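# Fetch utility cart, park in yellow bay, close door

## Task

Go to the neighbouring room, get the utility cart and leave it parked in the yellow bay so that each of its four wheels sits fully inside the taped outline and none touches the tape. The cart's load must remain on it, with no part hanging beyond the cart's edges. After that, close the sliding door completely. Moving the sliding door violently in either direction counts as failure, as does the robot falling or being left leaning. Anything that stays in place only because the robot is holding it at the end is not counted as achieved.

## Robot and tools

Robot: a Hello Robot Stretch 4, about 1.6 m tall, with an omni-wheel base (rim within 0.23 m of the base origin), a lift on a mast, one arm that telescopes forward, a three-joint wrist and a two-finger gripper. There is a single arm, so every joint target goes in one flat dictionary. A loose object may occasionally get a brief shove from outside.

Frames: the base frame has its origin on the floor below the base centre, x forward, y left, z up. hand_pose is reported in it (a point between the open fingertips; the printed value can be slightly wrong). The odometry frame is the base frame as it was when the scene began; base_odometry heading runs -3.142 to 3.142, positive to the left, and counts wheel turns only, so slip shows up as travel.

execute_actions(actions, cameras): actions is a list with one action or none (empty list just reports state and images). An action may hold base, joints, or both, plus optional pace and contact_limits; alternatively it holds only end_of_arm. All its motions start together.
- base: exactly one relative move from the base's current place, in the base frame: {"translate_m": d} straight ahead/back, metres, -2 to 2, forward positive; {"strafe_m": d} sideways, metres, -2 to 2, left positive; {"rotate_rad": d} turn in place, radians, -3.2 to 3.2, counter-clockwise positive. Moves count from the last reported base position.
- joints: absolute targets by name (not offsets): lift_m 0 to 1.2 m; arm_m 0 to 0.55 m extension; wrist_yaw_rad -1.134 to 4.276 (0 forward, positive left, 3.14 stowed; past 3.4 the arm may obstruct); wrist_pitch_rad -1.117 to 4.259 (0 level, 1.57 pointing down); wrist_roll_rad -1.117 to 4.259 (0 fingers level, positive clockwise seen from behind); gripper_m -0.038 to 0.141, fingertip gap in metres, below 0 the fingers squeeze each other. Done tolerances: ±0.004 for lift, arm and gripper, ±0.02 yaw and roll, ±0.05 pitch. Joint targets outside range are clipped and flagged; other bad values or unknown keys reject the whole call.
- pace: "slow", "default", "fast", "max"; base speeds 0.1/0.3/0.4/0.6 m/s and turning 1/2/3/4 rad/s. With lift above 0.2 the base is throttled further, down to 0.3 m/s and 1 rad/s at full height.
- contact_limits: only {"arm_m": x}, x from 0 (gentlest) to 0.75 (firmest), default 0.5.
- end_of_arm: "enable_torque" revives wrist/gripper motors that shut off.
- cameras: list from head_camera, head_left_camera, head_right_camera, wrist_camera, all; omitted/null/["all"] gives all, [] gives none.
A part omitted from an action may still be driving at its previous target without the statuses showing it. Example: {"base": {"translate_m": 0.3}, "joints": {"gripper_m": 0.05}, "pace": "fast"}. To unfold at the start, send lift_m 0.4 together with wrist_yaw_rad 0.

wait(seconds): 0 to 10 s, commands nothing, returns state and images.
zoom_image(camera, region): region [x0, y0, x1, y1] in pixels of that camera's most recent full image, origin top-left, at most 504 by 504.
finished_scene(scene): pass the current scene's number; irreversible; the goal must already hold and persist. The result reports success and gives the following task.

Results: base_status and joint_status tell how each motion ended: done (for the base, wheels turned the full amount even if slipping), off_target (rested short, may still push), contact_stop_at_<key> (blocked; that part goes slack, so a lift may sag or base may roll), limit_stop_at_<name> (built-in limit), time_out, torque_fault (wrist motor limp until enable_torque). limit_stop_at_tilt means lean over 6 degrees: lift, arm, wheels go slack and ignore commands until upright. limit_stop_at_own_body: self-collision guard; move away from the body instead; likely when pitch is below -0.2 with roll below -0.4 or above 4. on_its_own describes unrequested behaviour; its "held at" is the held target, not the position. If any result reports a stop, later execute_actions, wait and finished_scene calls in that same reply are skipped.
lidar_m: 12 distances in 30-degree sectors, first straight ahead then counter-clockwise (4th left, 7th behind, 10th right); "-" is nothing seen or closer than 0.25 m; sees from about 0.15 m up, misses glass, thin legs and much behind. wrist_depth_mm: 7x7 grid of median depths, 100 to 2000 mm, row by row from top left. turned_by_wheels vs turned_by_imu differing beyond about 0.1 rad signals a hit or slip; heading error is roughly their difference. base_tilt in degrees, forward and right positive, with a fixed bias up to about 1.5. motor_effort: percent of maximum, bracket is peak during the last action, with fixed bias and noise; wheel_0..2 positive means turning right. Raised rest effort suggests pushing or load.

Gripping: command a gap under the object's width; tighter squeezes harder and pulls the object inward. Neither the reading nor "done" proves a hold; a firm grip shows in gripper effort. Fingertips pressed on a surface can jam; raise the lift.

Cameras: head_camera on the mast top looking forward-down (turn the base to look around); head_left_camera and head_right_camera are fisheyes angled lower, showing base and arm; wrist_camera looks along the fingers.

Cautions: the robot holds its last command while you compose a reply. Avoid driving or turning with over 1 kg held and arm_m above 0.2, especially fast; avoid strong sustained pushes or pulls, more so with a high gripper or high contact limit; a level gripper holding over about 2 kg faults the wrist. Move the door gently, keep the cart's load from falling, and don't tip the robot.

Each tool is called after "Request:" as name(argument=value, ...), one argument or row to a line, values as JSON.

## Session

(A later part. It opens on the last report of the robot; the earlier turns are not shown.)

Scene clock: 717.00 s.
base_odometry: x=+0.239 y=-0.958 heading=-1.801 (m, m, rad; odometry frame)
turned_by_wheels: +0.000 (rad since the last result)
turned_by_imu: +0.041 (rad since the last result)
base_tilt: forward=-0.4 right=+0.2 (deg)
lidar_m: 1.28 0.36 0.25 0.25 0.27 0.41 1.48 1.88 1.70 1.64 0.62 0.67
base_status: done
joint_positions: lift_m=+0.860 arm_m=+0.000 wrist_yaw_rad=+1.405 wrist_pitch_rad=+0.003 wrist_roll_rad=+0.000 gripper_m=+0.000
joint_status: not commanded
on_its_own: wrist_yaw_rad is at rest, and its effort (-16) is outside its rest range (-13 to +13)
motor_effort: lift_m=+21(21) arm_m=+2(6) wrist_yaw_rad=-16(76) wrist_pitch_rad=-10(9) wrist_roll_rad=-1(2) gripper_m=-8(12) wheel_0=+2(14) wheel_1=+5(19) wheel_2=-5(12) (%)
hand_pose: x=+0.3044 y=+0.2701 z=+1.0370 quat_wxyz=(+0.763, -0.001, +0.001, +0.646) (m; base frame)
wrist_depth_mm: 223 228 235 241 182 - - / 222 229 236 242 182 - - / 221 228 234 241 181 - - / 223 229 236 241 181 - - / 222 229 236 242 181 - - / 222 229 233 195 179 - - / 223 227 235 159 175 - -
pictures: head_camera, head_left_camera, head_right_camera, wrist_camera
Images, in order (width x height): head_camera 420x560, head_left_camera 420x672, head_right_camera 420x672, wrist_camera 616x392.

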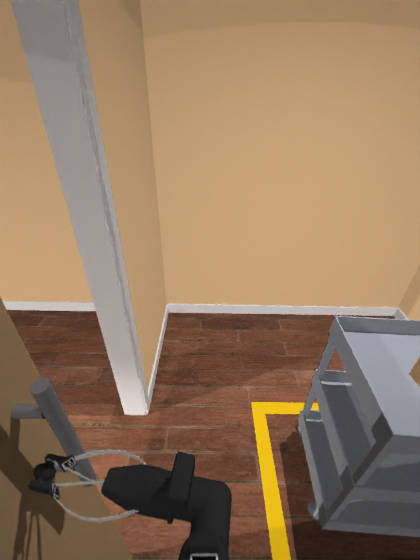

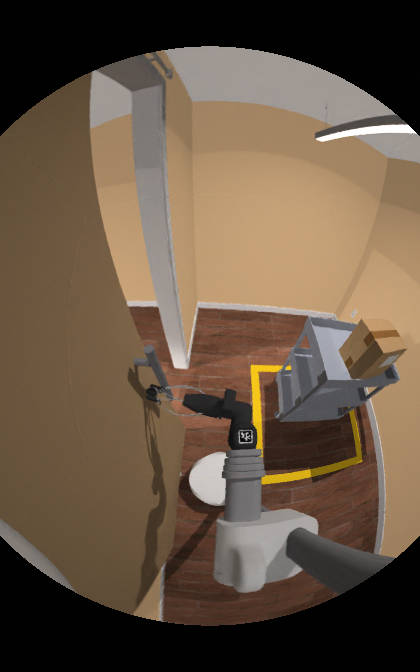

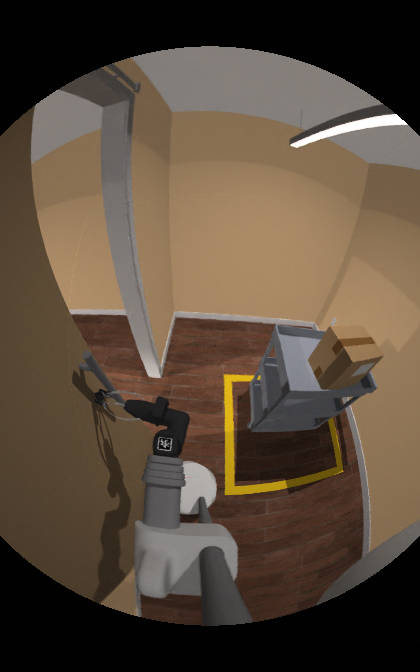

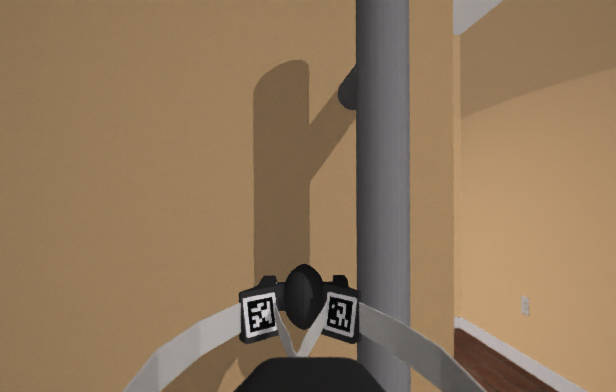

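Request:
execute_actions(
  actions=[
    {"base":{"rotate_rad":-0.05},"pace":"slow"},
  ],
  cameras=[],
)

Request:
execute_actions(
  actions=[
    {"base":{"translate_m":0.35},"pace":"slow"},
  ],
  cameras=["head_camera","wrist_camera","head_left_camera"],
)

Scene clock: 725.20 s.
base_odometry: x=+0.239 y=-0.958 heading=-1.849 (m, m, rad; odometry frame)
turned_by_wheels: -0.048 (rad since the last result)
turned_by_imu: -0.049 (rad since the last result)
base_tilt: forward=-0.4 right=+0.2 (deg)
lidar_m: 1.54 0.36 0.26 0.25 0.28 0.37 1.24 1.87 1.73 1.62 0.64 0.64
base_status: done
joint_positions: lift_m=+0.860 arm_m=+0.000 wrist_yaw_rad=+1.418 wrist_pitch_rad=+0.003 wrist_roll_rad=+0.000 gripper_m=+0.000
joint_status: not commanded
on_its_own: wrist_yaw_rad is at rest, and its effort (-54) is outside its rest range (-13 to +13)
motor_effort: lift_m=+21(21) arm_m=+2(2) wrist_yaw_rad=-54(55) wrist_pitch_rad=-8(10) wrist_roll_rad=-1(1) gripper_m=-6(9) wheel_0=+10(11) wheel_1=+9(7) wheel_2=+3(4) (%)
hand_pose: x=+0.3010 y=+0.2718 z=+1.0371 quat_wxyz=(+0.759, -0.001, +0.001, +0.651) (m; base frame)
wrist_depth_mm: 226 232 242 249 257 - - / 227 234 241 249 259 - - / 224 234 243 249 259 - - / 226 233 241 248 258 - - / 225 235 241 248 257 - - / 225 233 187 194 257 - - / 225 229 240 144 156 - -
pictures: none
No camera images: the call's "cameras" was empty. Leave "cameras" out to get every camera's image.

Scene clock: 729.97 s.
base_odometry: x=+0.143 y=-1.295 heading=-1.849 (m, m, rad; odometry frame)
turned_by_wheels: +0.001 (rad since the last result)
turned_by_imu: +0.006 (rad since the last result)
base_tilt: forward=-0.5 right=+0.2 (deg)
lidar_m: 1.52 0.40 0.28 0.26 0.27 0.37 1.36 2.24 1.72 0.45 0.44 0.63
base_status: done
joint_positions: lift_m=+0.860 arm_m=+0.000 wrist_yaw_rad=+1.408 wrist_pitch_rad=+0.002 wrist_roll_rad=+0.000 gripper_m=+0.000
joint_status: not commanded
on_its_own: wrist_yaw_rad is at rest, and its effort (-26) is outside its rest range (-13 to +13)
motor_effort: lift_m=+21(21) arm_m=+2(2) wrist_yaw_rad=-26(71) wrist_pitch_rad=-5(8) wrist_roll_rad=+0(1) gripper_m=-6(11) wheel_0=+7(15) wheel_1=+5(9) wheel_2=-1(9) (%)
hand_pose: x=+0.3035 y=+0.2706 z=+1.0373 quat_wxyz=(+0.762, -0.001, +0.001, +0.647) (m; base frame)
wrist_depth_mm: 230 239 247 257 196 - 459 / 231 238 247 256 195 - 462 / 230 237 247 256 196 - 455 / 230 237 247 255 195 - 466 / 229 238 246 255 196 - 466 / 229 236 242 195 193 - 462 / 230 235 245 252 189 1983 462
pictures: head_camera, head_left_camera, wrist_camera
Images, in order (width x height): head_camera 420x560, head_left_camera 420x672, wrist_camera 616x392.

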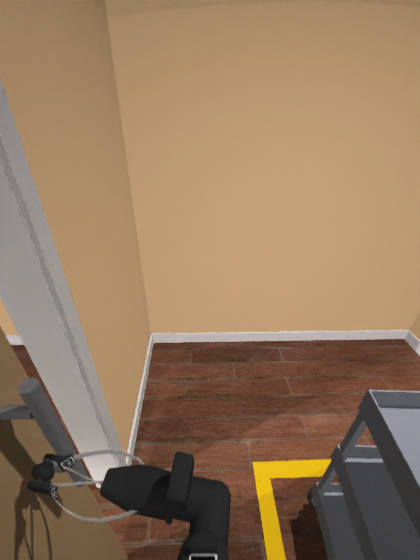

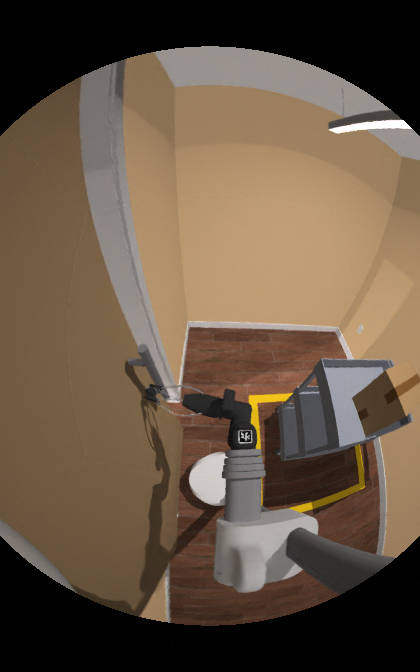

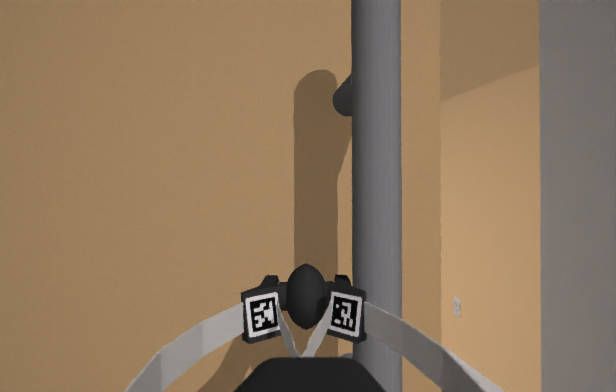

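Request:
execute_actions(
  actions=[
    {"base":{"translate_m":0.17},"pace":"slow"},
  ],
  cameras=["wrist_camera"],
)

Request:
execute_actions(
  actions=[
    {"base":{"translate_m":0.05},"pace":"slow"},
  ],
  cameras=["wrist_camera","head_left_camera"],
)

Scene clock: 737.43 s.
base_odometry: x=+0.097 y=-1.458 heading=-1.848 (m, m, rad; odometry frame)
turned_by_wheels: +0.000 (rad since the last result)
turned_by_imu: +0.028 (rad since the last result)
base_tilt: forward=-0.4 right=+0.2 (deg)
lidar_m: 1.32 0.37 0.27 0.25 0.26 0.42 1.42 2.33 1.71 0.43 0.48 1.45
base_status: done
joint_positions: lift_m=+0.860 arm_m=+0.000 wrist_yaw_rad=+1.404 wrist_pitch_rad=+0.003 wrist_roll_rad=+0.000 gripper_m=+0.000
joint_status: not commanded
on_its_own: wrist_yaw_rad is at rest, and its effort (-14) is outside its rest range (-13 to +13)
motor_effort: lift_m=+21(21) arm_m=+2(2) wrist_yaw_rad=-14(70) wrist_pitch_rad=-11(9) wrist_roll_rad=+0(1) gripper_m=-6(12) wheel_0=+1(10) wheel_1=+7(17) wheel_2=-5(13) (%)
hand_pose: x=+0.3047 y=+0.2700 z=+1.0372 quat_wxyz=(+0.764, -0.001, +0.001, +0.646) (m; base frame)
wrist_depth_mm: 220 228 234 241 183 342 325 / 220 228 235 241 183 342 327 / 220 227 234 241 183 342 325 / 220 228 234 240 183 340 325 / 220 227 234 242 182 340 324 / 220 228 230 193 180 340 324 / 220 225 232 158 176 332 325
pictures: wrist_camera
Images, in order (width x height): wrist_camera 616x392.

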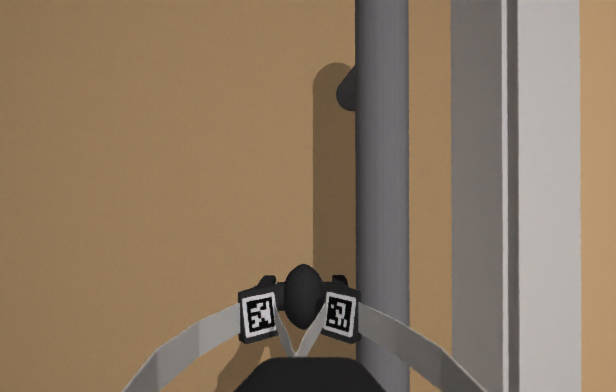

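Scene clock: 739.20 s.
base_odometry: x=+0.083 y=-1.506 heading=-1.848 (m, m, rad; odometry frame)
turned_by_wheels: +0.000 (rad since the last result)
turned_by_imu: +0.001 (rad since the last result)
base_tilt: forward=-0.4 right=+0.2 (deg)
lidar_m: 1.32 0.38 0.25 0.25 0.28 0.42 1.42 2.33 1.72 0.44 0.47 1.40
base_status: done
joint_positions: lift_m=+0.860 arm_m=+0.000 wrist_yaw_rad=+1.400 wrist_pitch_rad=+0.003 wrist_roll_rad=+0.000 gripper_m=+0.000
joint_status: not commanded
motor_effort: lift_m=+21(21) arm_m=+2(2) wrist_yaw_rad=-3(47) wrist_pitch_rad=-9(8) wrist_roll_rad=-1(1) gripper_m=-6(11) wheel_0=+1(5) wheel_1=+4(15) wheel_2=-2(13) (%)
hand_pose: x=+0.3057 y=+0.2695 z=+1.0371 quat_wxyz=(+0.765, -0.001, +0.001, +0.644) (m; base frame)
wrist_depth_mm: 218 225 232 241 183 315 342 / 218 225 232 239 182 315 338 / 219 224 233 240 182 314 340 / 219 226 233 240 182 314 338 / 219 225 233 239 182 317 340 / 218 224 229 195 178 314 340 / 219 222 231 236 178 314 342
pictures: head_left_camera, wrist_camera
Images, in order (width x height): head_left_camera 420x672, wrist_camera 616x392.

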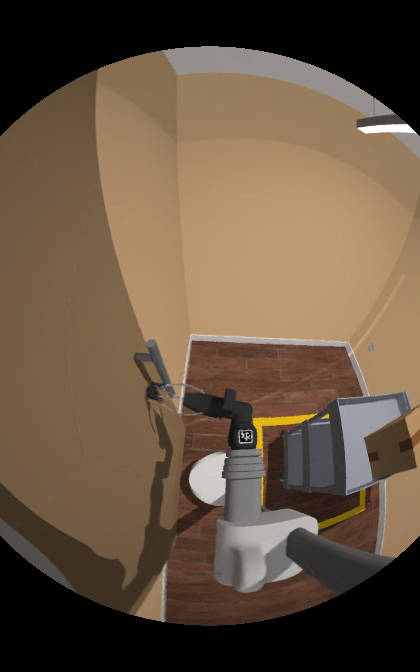

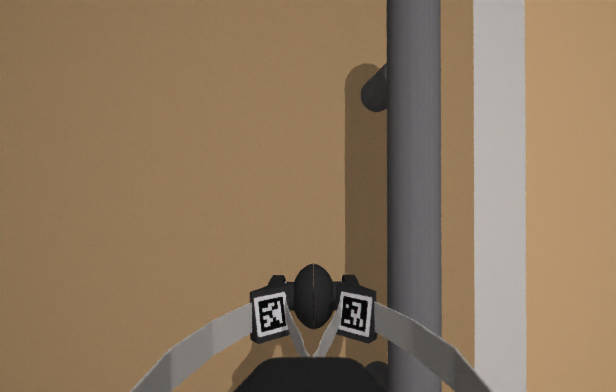

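Request:
execute_actions(
  actions=[
    {"base":{"translate_m":0.06},"pace":"slow"},
  ],
  cameras=["wrist_camera"],
)

Scene clock: 745.33 s.
base_odometry: x=+0.067 y=-1.563 heading=-1.848 (m, m, rad; odometry frame)
turned_by_wheels: +0.000 (rad since the last result)
turned_by_imu: -0.002 (rad since the last result)
base_tilt: forward=-0.4 right=+0.2 (deg)
lidar_m: 1.29 0.37 0.27 0.25 0.26 0.40 1.43 2.37 0.46 0.46 0.48 1.34
base_status: done
joint_positions: lift_m=+0.860 arm_m=+0.000 wrist_yaw_rad=+1.400 wrist_pitch_rad=+0.003 wrist_roll_rad=+0.000 gripper_m=+0.000
joint_status: not commanded
motor_effort: lift_m=+21(21) arm_m=+2(2) wrist_yaw_rad=-3(54) wrist_pitch_rad=-9(7) wrist_roll_rad=-1(1) gripper_m=-5(13) wheel_0=+2(6) wheel_1=+2(15) wheel_2=-4(11) (%)
hand_pose: x=+0.3057 y=+0.2695 z=+1.0372 quat_wxyz=(+0.765, -0.001, +0.001, +0.644) (m; base frame)
wrist_depth_mm: 217 225 232 239 179 329 338 / 218 224 231 240 179 327 340 / 218 224 231 239 179 327 338 / 217 223 231 237 179 329 338 / 216 224 232 239 179 329 338 / 216 224 228 196 178 329 338 / 218 222 230 236 177 329 340
pictures: wrist_camera
Images, in order (width x height): wrist_camera 616x392.

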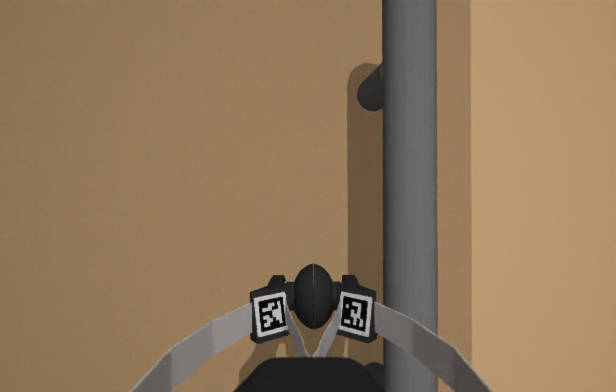

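Trim hidden. One gentle confirm push.

Request:
execute_actions(
  actions=[
    {"base":{"translate_m":0.035},"pace":"slow"},
  ],
  cameras=["wrist_camera","head_right_camera"],
)

Scene clock: 749.40 s.
base_odometry: x=+0.057 y=-1.597 heading=-1.847 (m, m, rad; odometry frame)
turned_by_wheels: +0.001 (rad since the last result)
turned_by_imu: -0.001 (rad since the last result)
base_tilt: forward=-0.5 right=+0.2 (deg)
lidar_m: 1.25 0.35 0.26 0.25 0.28 0.38 1.42 2.35 0.47 0.45 0.49 1.30
base_status: done
joint_positions: lift_m=+0.860 arm_m=+0.000 wrist_yaw_rad=+1.412 wrist_pitch_rad=+0.002 wrist_roll_rad=+0.000 gripper_m=+0.000
joint_status: not commanded
on_its_own: wrist_yaw_rad is at rest, and its effort (-37) is outside its rest range (-13 to +13)
motor_effort: lift_m=+21(21) arm_m=+2(2) wrist_yaw_rad=-37(44) wrist_pitch_rad=-8(9) wrist_roll_rad=-1(1) gripper_m=-8(13) wheel_0=+5(6) wheel_1=+9(11) wheel_2=-7(9) (%)
hand_pose: x=+0.3025 y=+0.2711 z=+1.0373 quat_wxyz=(+0.761, -0.001, +0.001, +0.649) (m; base frame)
wrist_depth_mm: 218 224 231 236 176 324 334 / 219 224 229 237 176 324 334 / 217 224 230 236 176 322 332 / 218 224 230 236 176 324 332 / 219 225 231 236 175 322 330 / 218 224 188 190 175 322 332 / 218 221 229 178 142 324 332
pictures: head_right_camera, wrist_camera
Images, in order (width x height): head_right_camera 420x672, wrist_camera 616x392.

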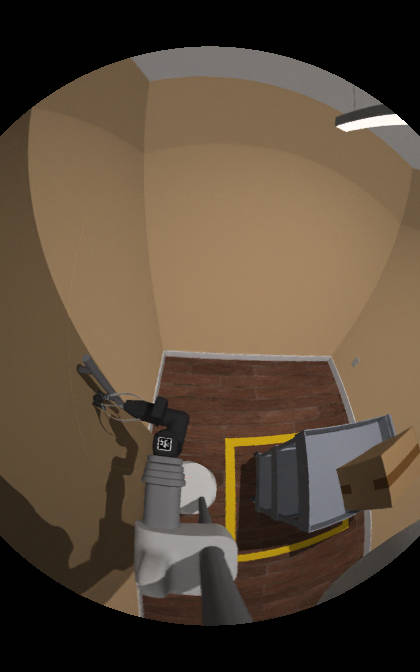

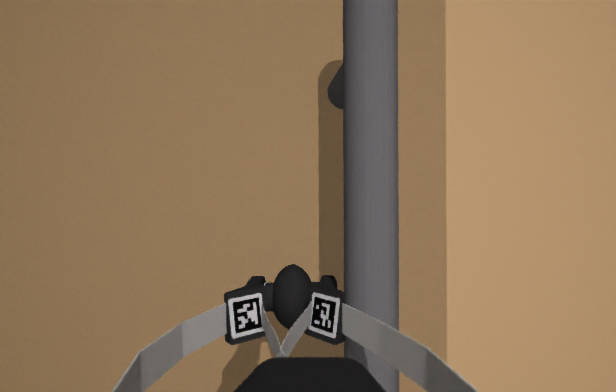

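Request:
execute_actions(
  actions=[
    {"base":{"translate_m":0.025},"pace":"slow"},
  ],
  cameras=["wrist_camera"],
)

Request:
execute_actions(
  actions=[
    {"base":{"translate_m":-0.08},"pace":"slow"},
  ],
  cameras=["wrist_camera"],
)

Scene clock: 755.53 s.
base_odometry: x=+0.050 y=-1.620 heading=-1.847 (m, m, rad; odometry frame)
turned_by_wheels: +0.000 (rad since the last result)
turned_by_imu: +0.010 (rad since the last result)
base_tilt: forward=-0.7 right=+0.4 (deg)
lidar_m: 1.24 0.36 0.26 0.25 0.26 0.39 1.49 2.31 0.49 0.45 0.50 1.30
base_status: done
joint_positions: lift_m=+0.860 arm_m=+0.000 wrist_yaw_rad=+1.416 wrist_pitch_rad=+0.006 wrist_roll_rad=+0.001 gripper_m=+0.000
joint_status: not commanded
on_its_own: wrist_yaw_rad is at rest, and its effort (-49) is outside its rest range (-13 to +13)
motor_effort: lift_m=+21(21) arm_m=+2(2) wrist_yaw_rad=-49(64) wrist_pitch_rad=-18(22) wrist_roll_rad=-2(2) gripper_m=-11(11) wheel_0=+2(6) wheel_1=+11(15) wheel_2=-10(11) (%)
hand_pose: x=+0.3014 y=+0.2716 z=+1.0363 quat_wxyz=(+0.760, -0.002, +0.002, +0.650) (m; base frame)
wrist_depth_mm: 218 223 229 232 240 319 325 / 218 223 229 232 239 317 324 / 218 223 229 232 241 320 324 / 218 223 228 232 241 317 325 / 218 223 228 232 239 317 325 / 217 223 185 175 241 317 327 / 218 220 228 167 134 317 325
pictures: wrist_camera
Images, in order (width x height): wrist_camera 616x392.

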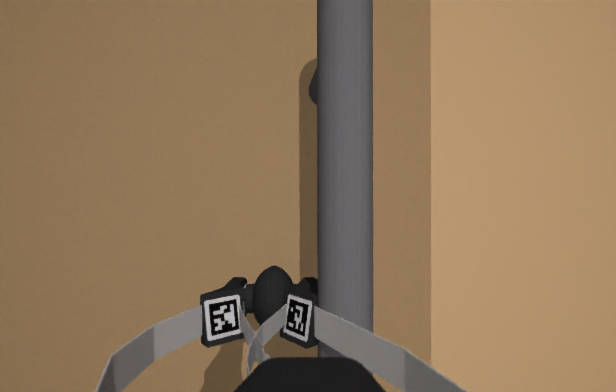

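Scene clock: 757.60 s.
base_odometry: x=+0.072 y=-1.544 heading=-1.847 (m, m, rad; odometry frame)
turned_by_wheels: +0.000 (rad since the last result)
turned_by_imu: -0.006 (rad since the last result)
base_tilt: forward=-0.4 right=+0.1 (deg)
lidar_m: 1.28 0.38 0.26 0.25 0.27 0.41 1.44 2.32 0.46 0.45 0.50 1.39
base_status: done
joint_positions: lift_m=+0.860 arm_m=+0.000 wrist_yaw_rad=+1.400 wrist_pitch_rad=+0.002 wrist_roll_rad=+0.000 gripper_m=+0.000
joint_status: not commanded
motor_effort: lift_m=+21(22) arm_m=+2(2) wrist_yaw_rad=-3(52) wrist_pitch_rad=-6(18) wrist_roll_rad=-1(2) gripper_m=-8(11) wheel_0=-1(5) wheel_1=-4(13) wheel_2=+3(9) (%)
hand_pose: x=+0.3057 y=+0.2695 z=+1.0372 quat_wxyz=(+0.765, -0.001, +0.001, +0.644) (m; base frame)
wrist_depth_mm: 216 223 229 236 244 185 334 / 216 222 230 236 242 183 336 / 216 222 229 236 245 184 334 / 216 222 230 236 245 184 336 / 215 223 228 237 243 184 332 / 216 222 229 196 241 184 332 / 216 220 229 233 241 178 330
pictures: wrist_camera
Images, in order (width x height): wrist_camera 616x392.

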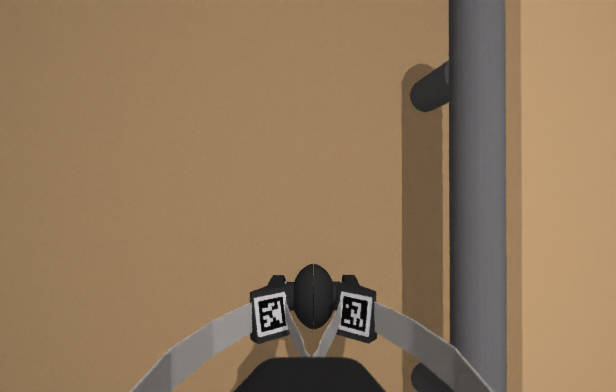

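At the stop.

Request:
finished_scene(
  scene=1,
)

The scene is finished: the task was done.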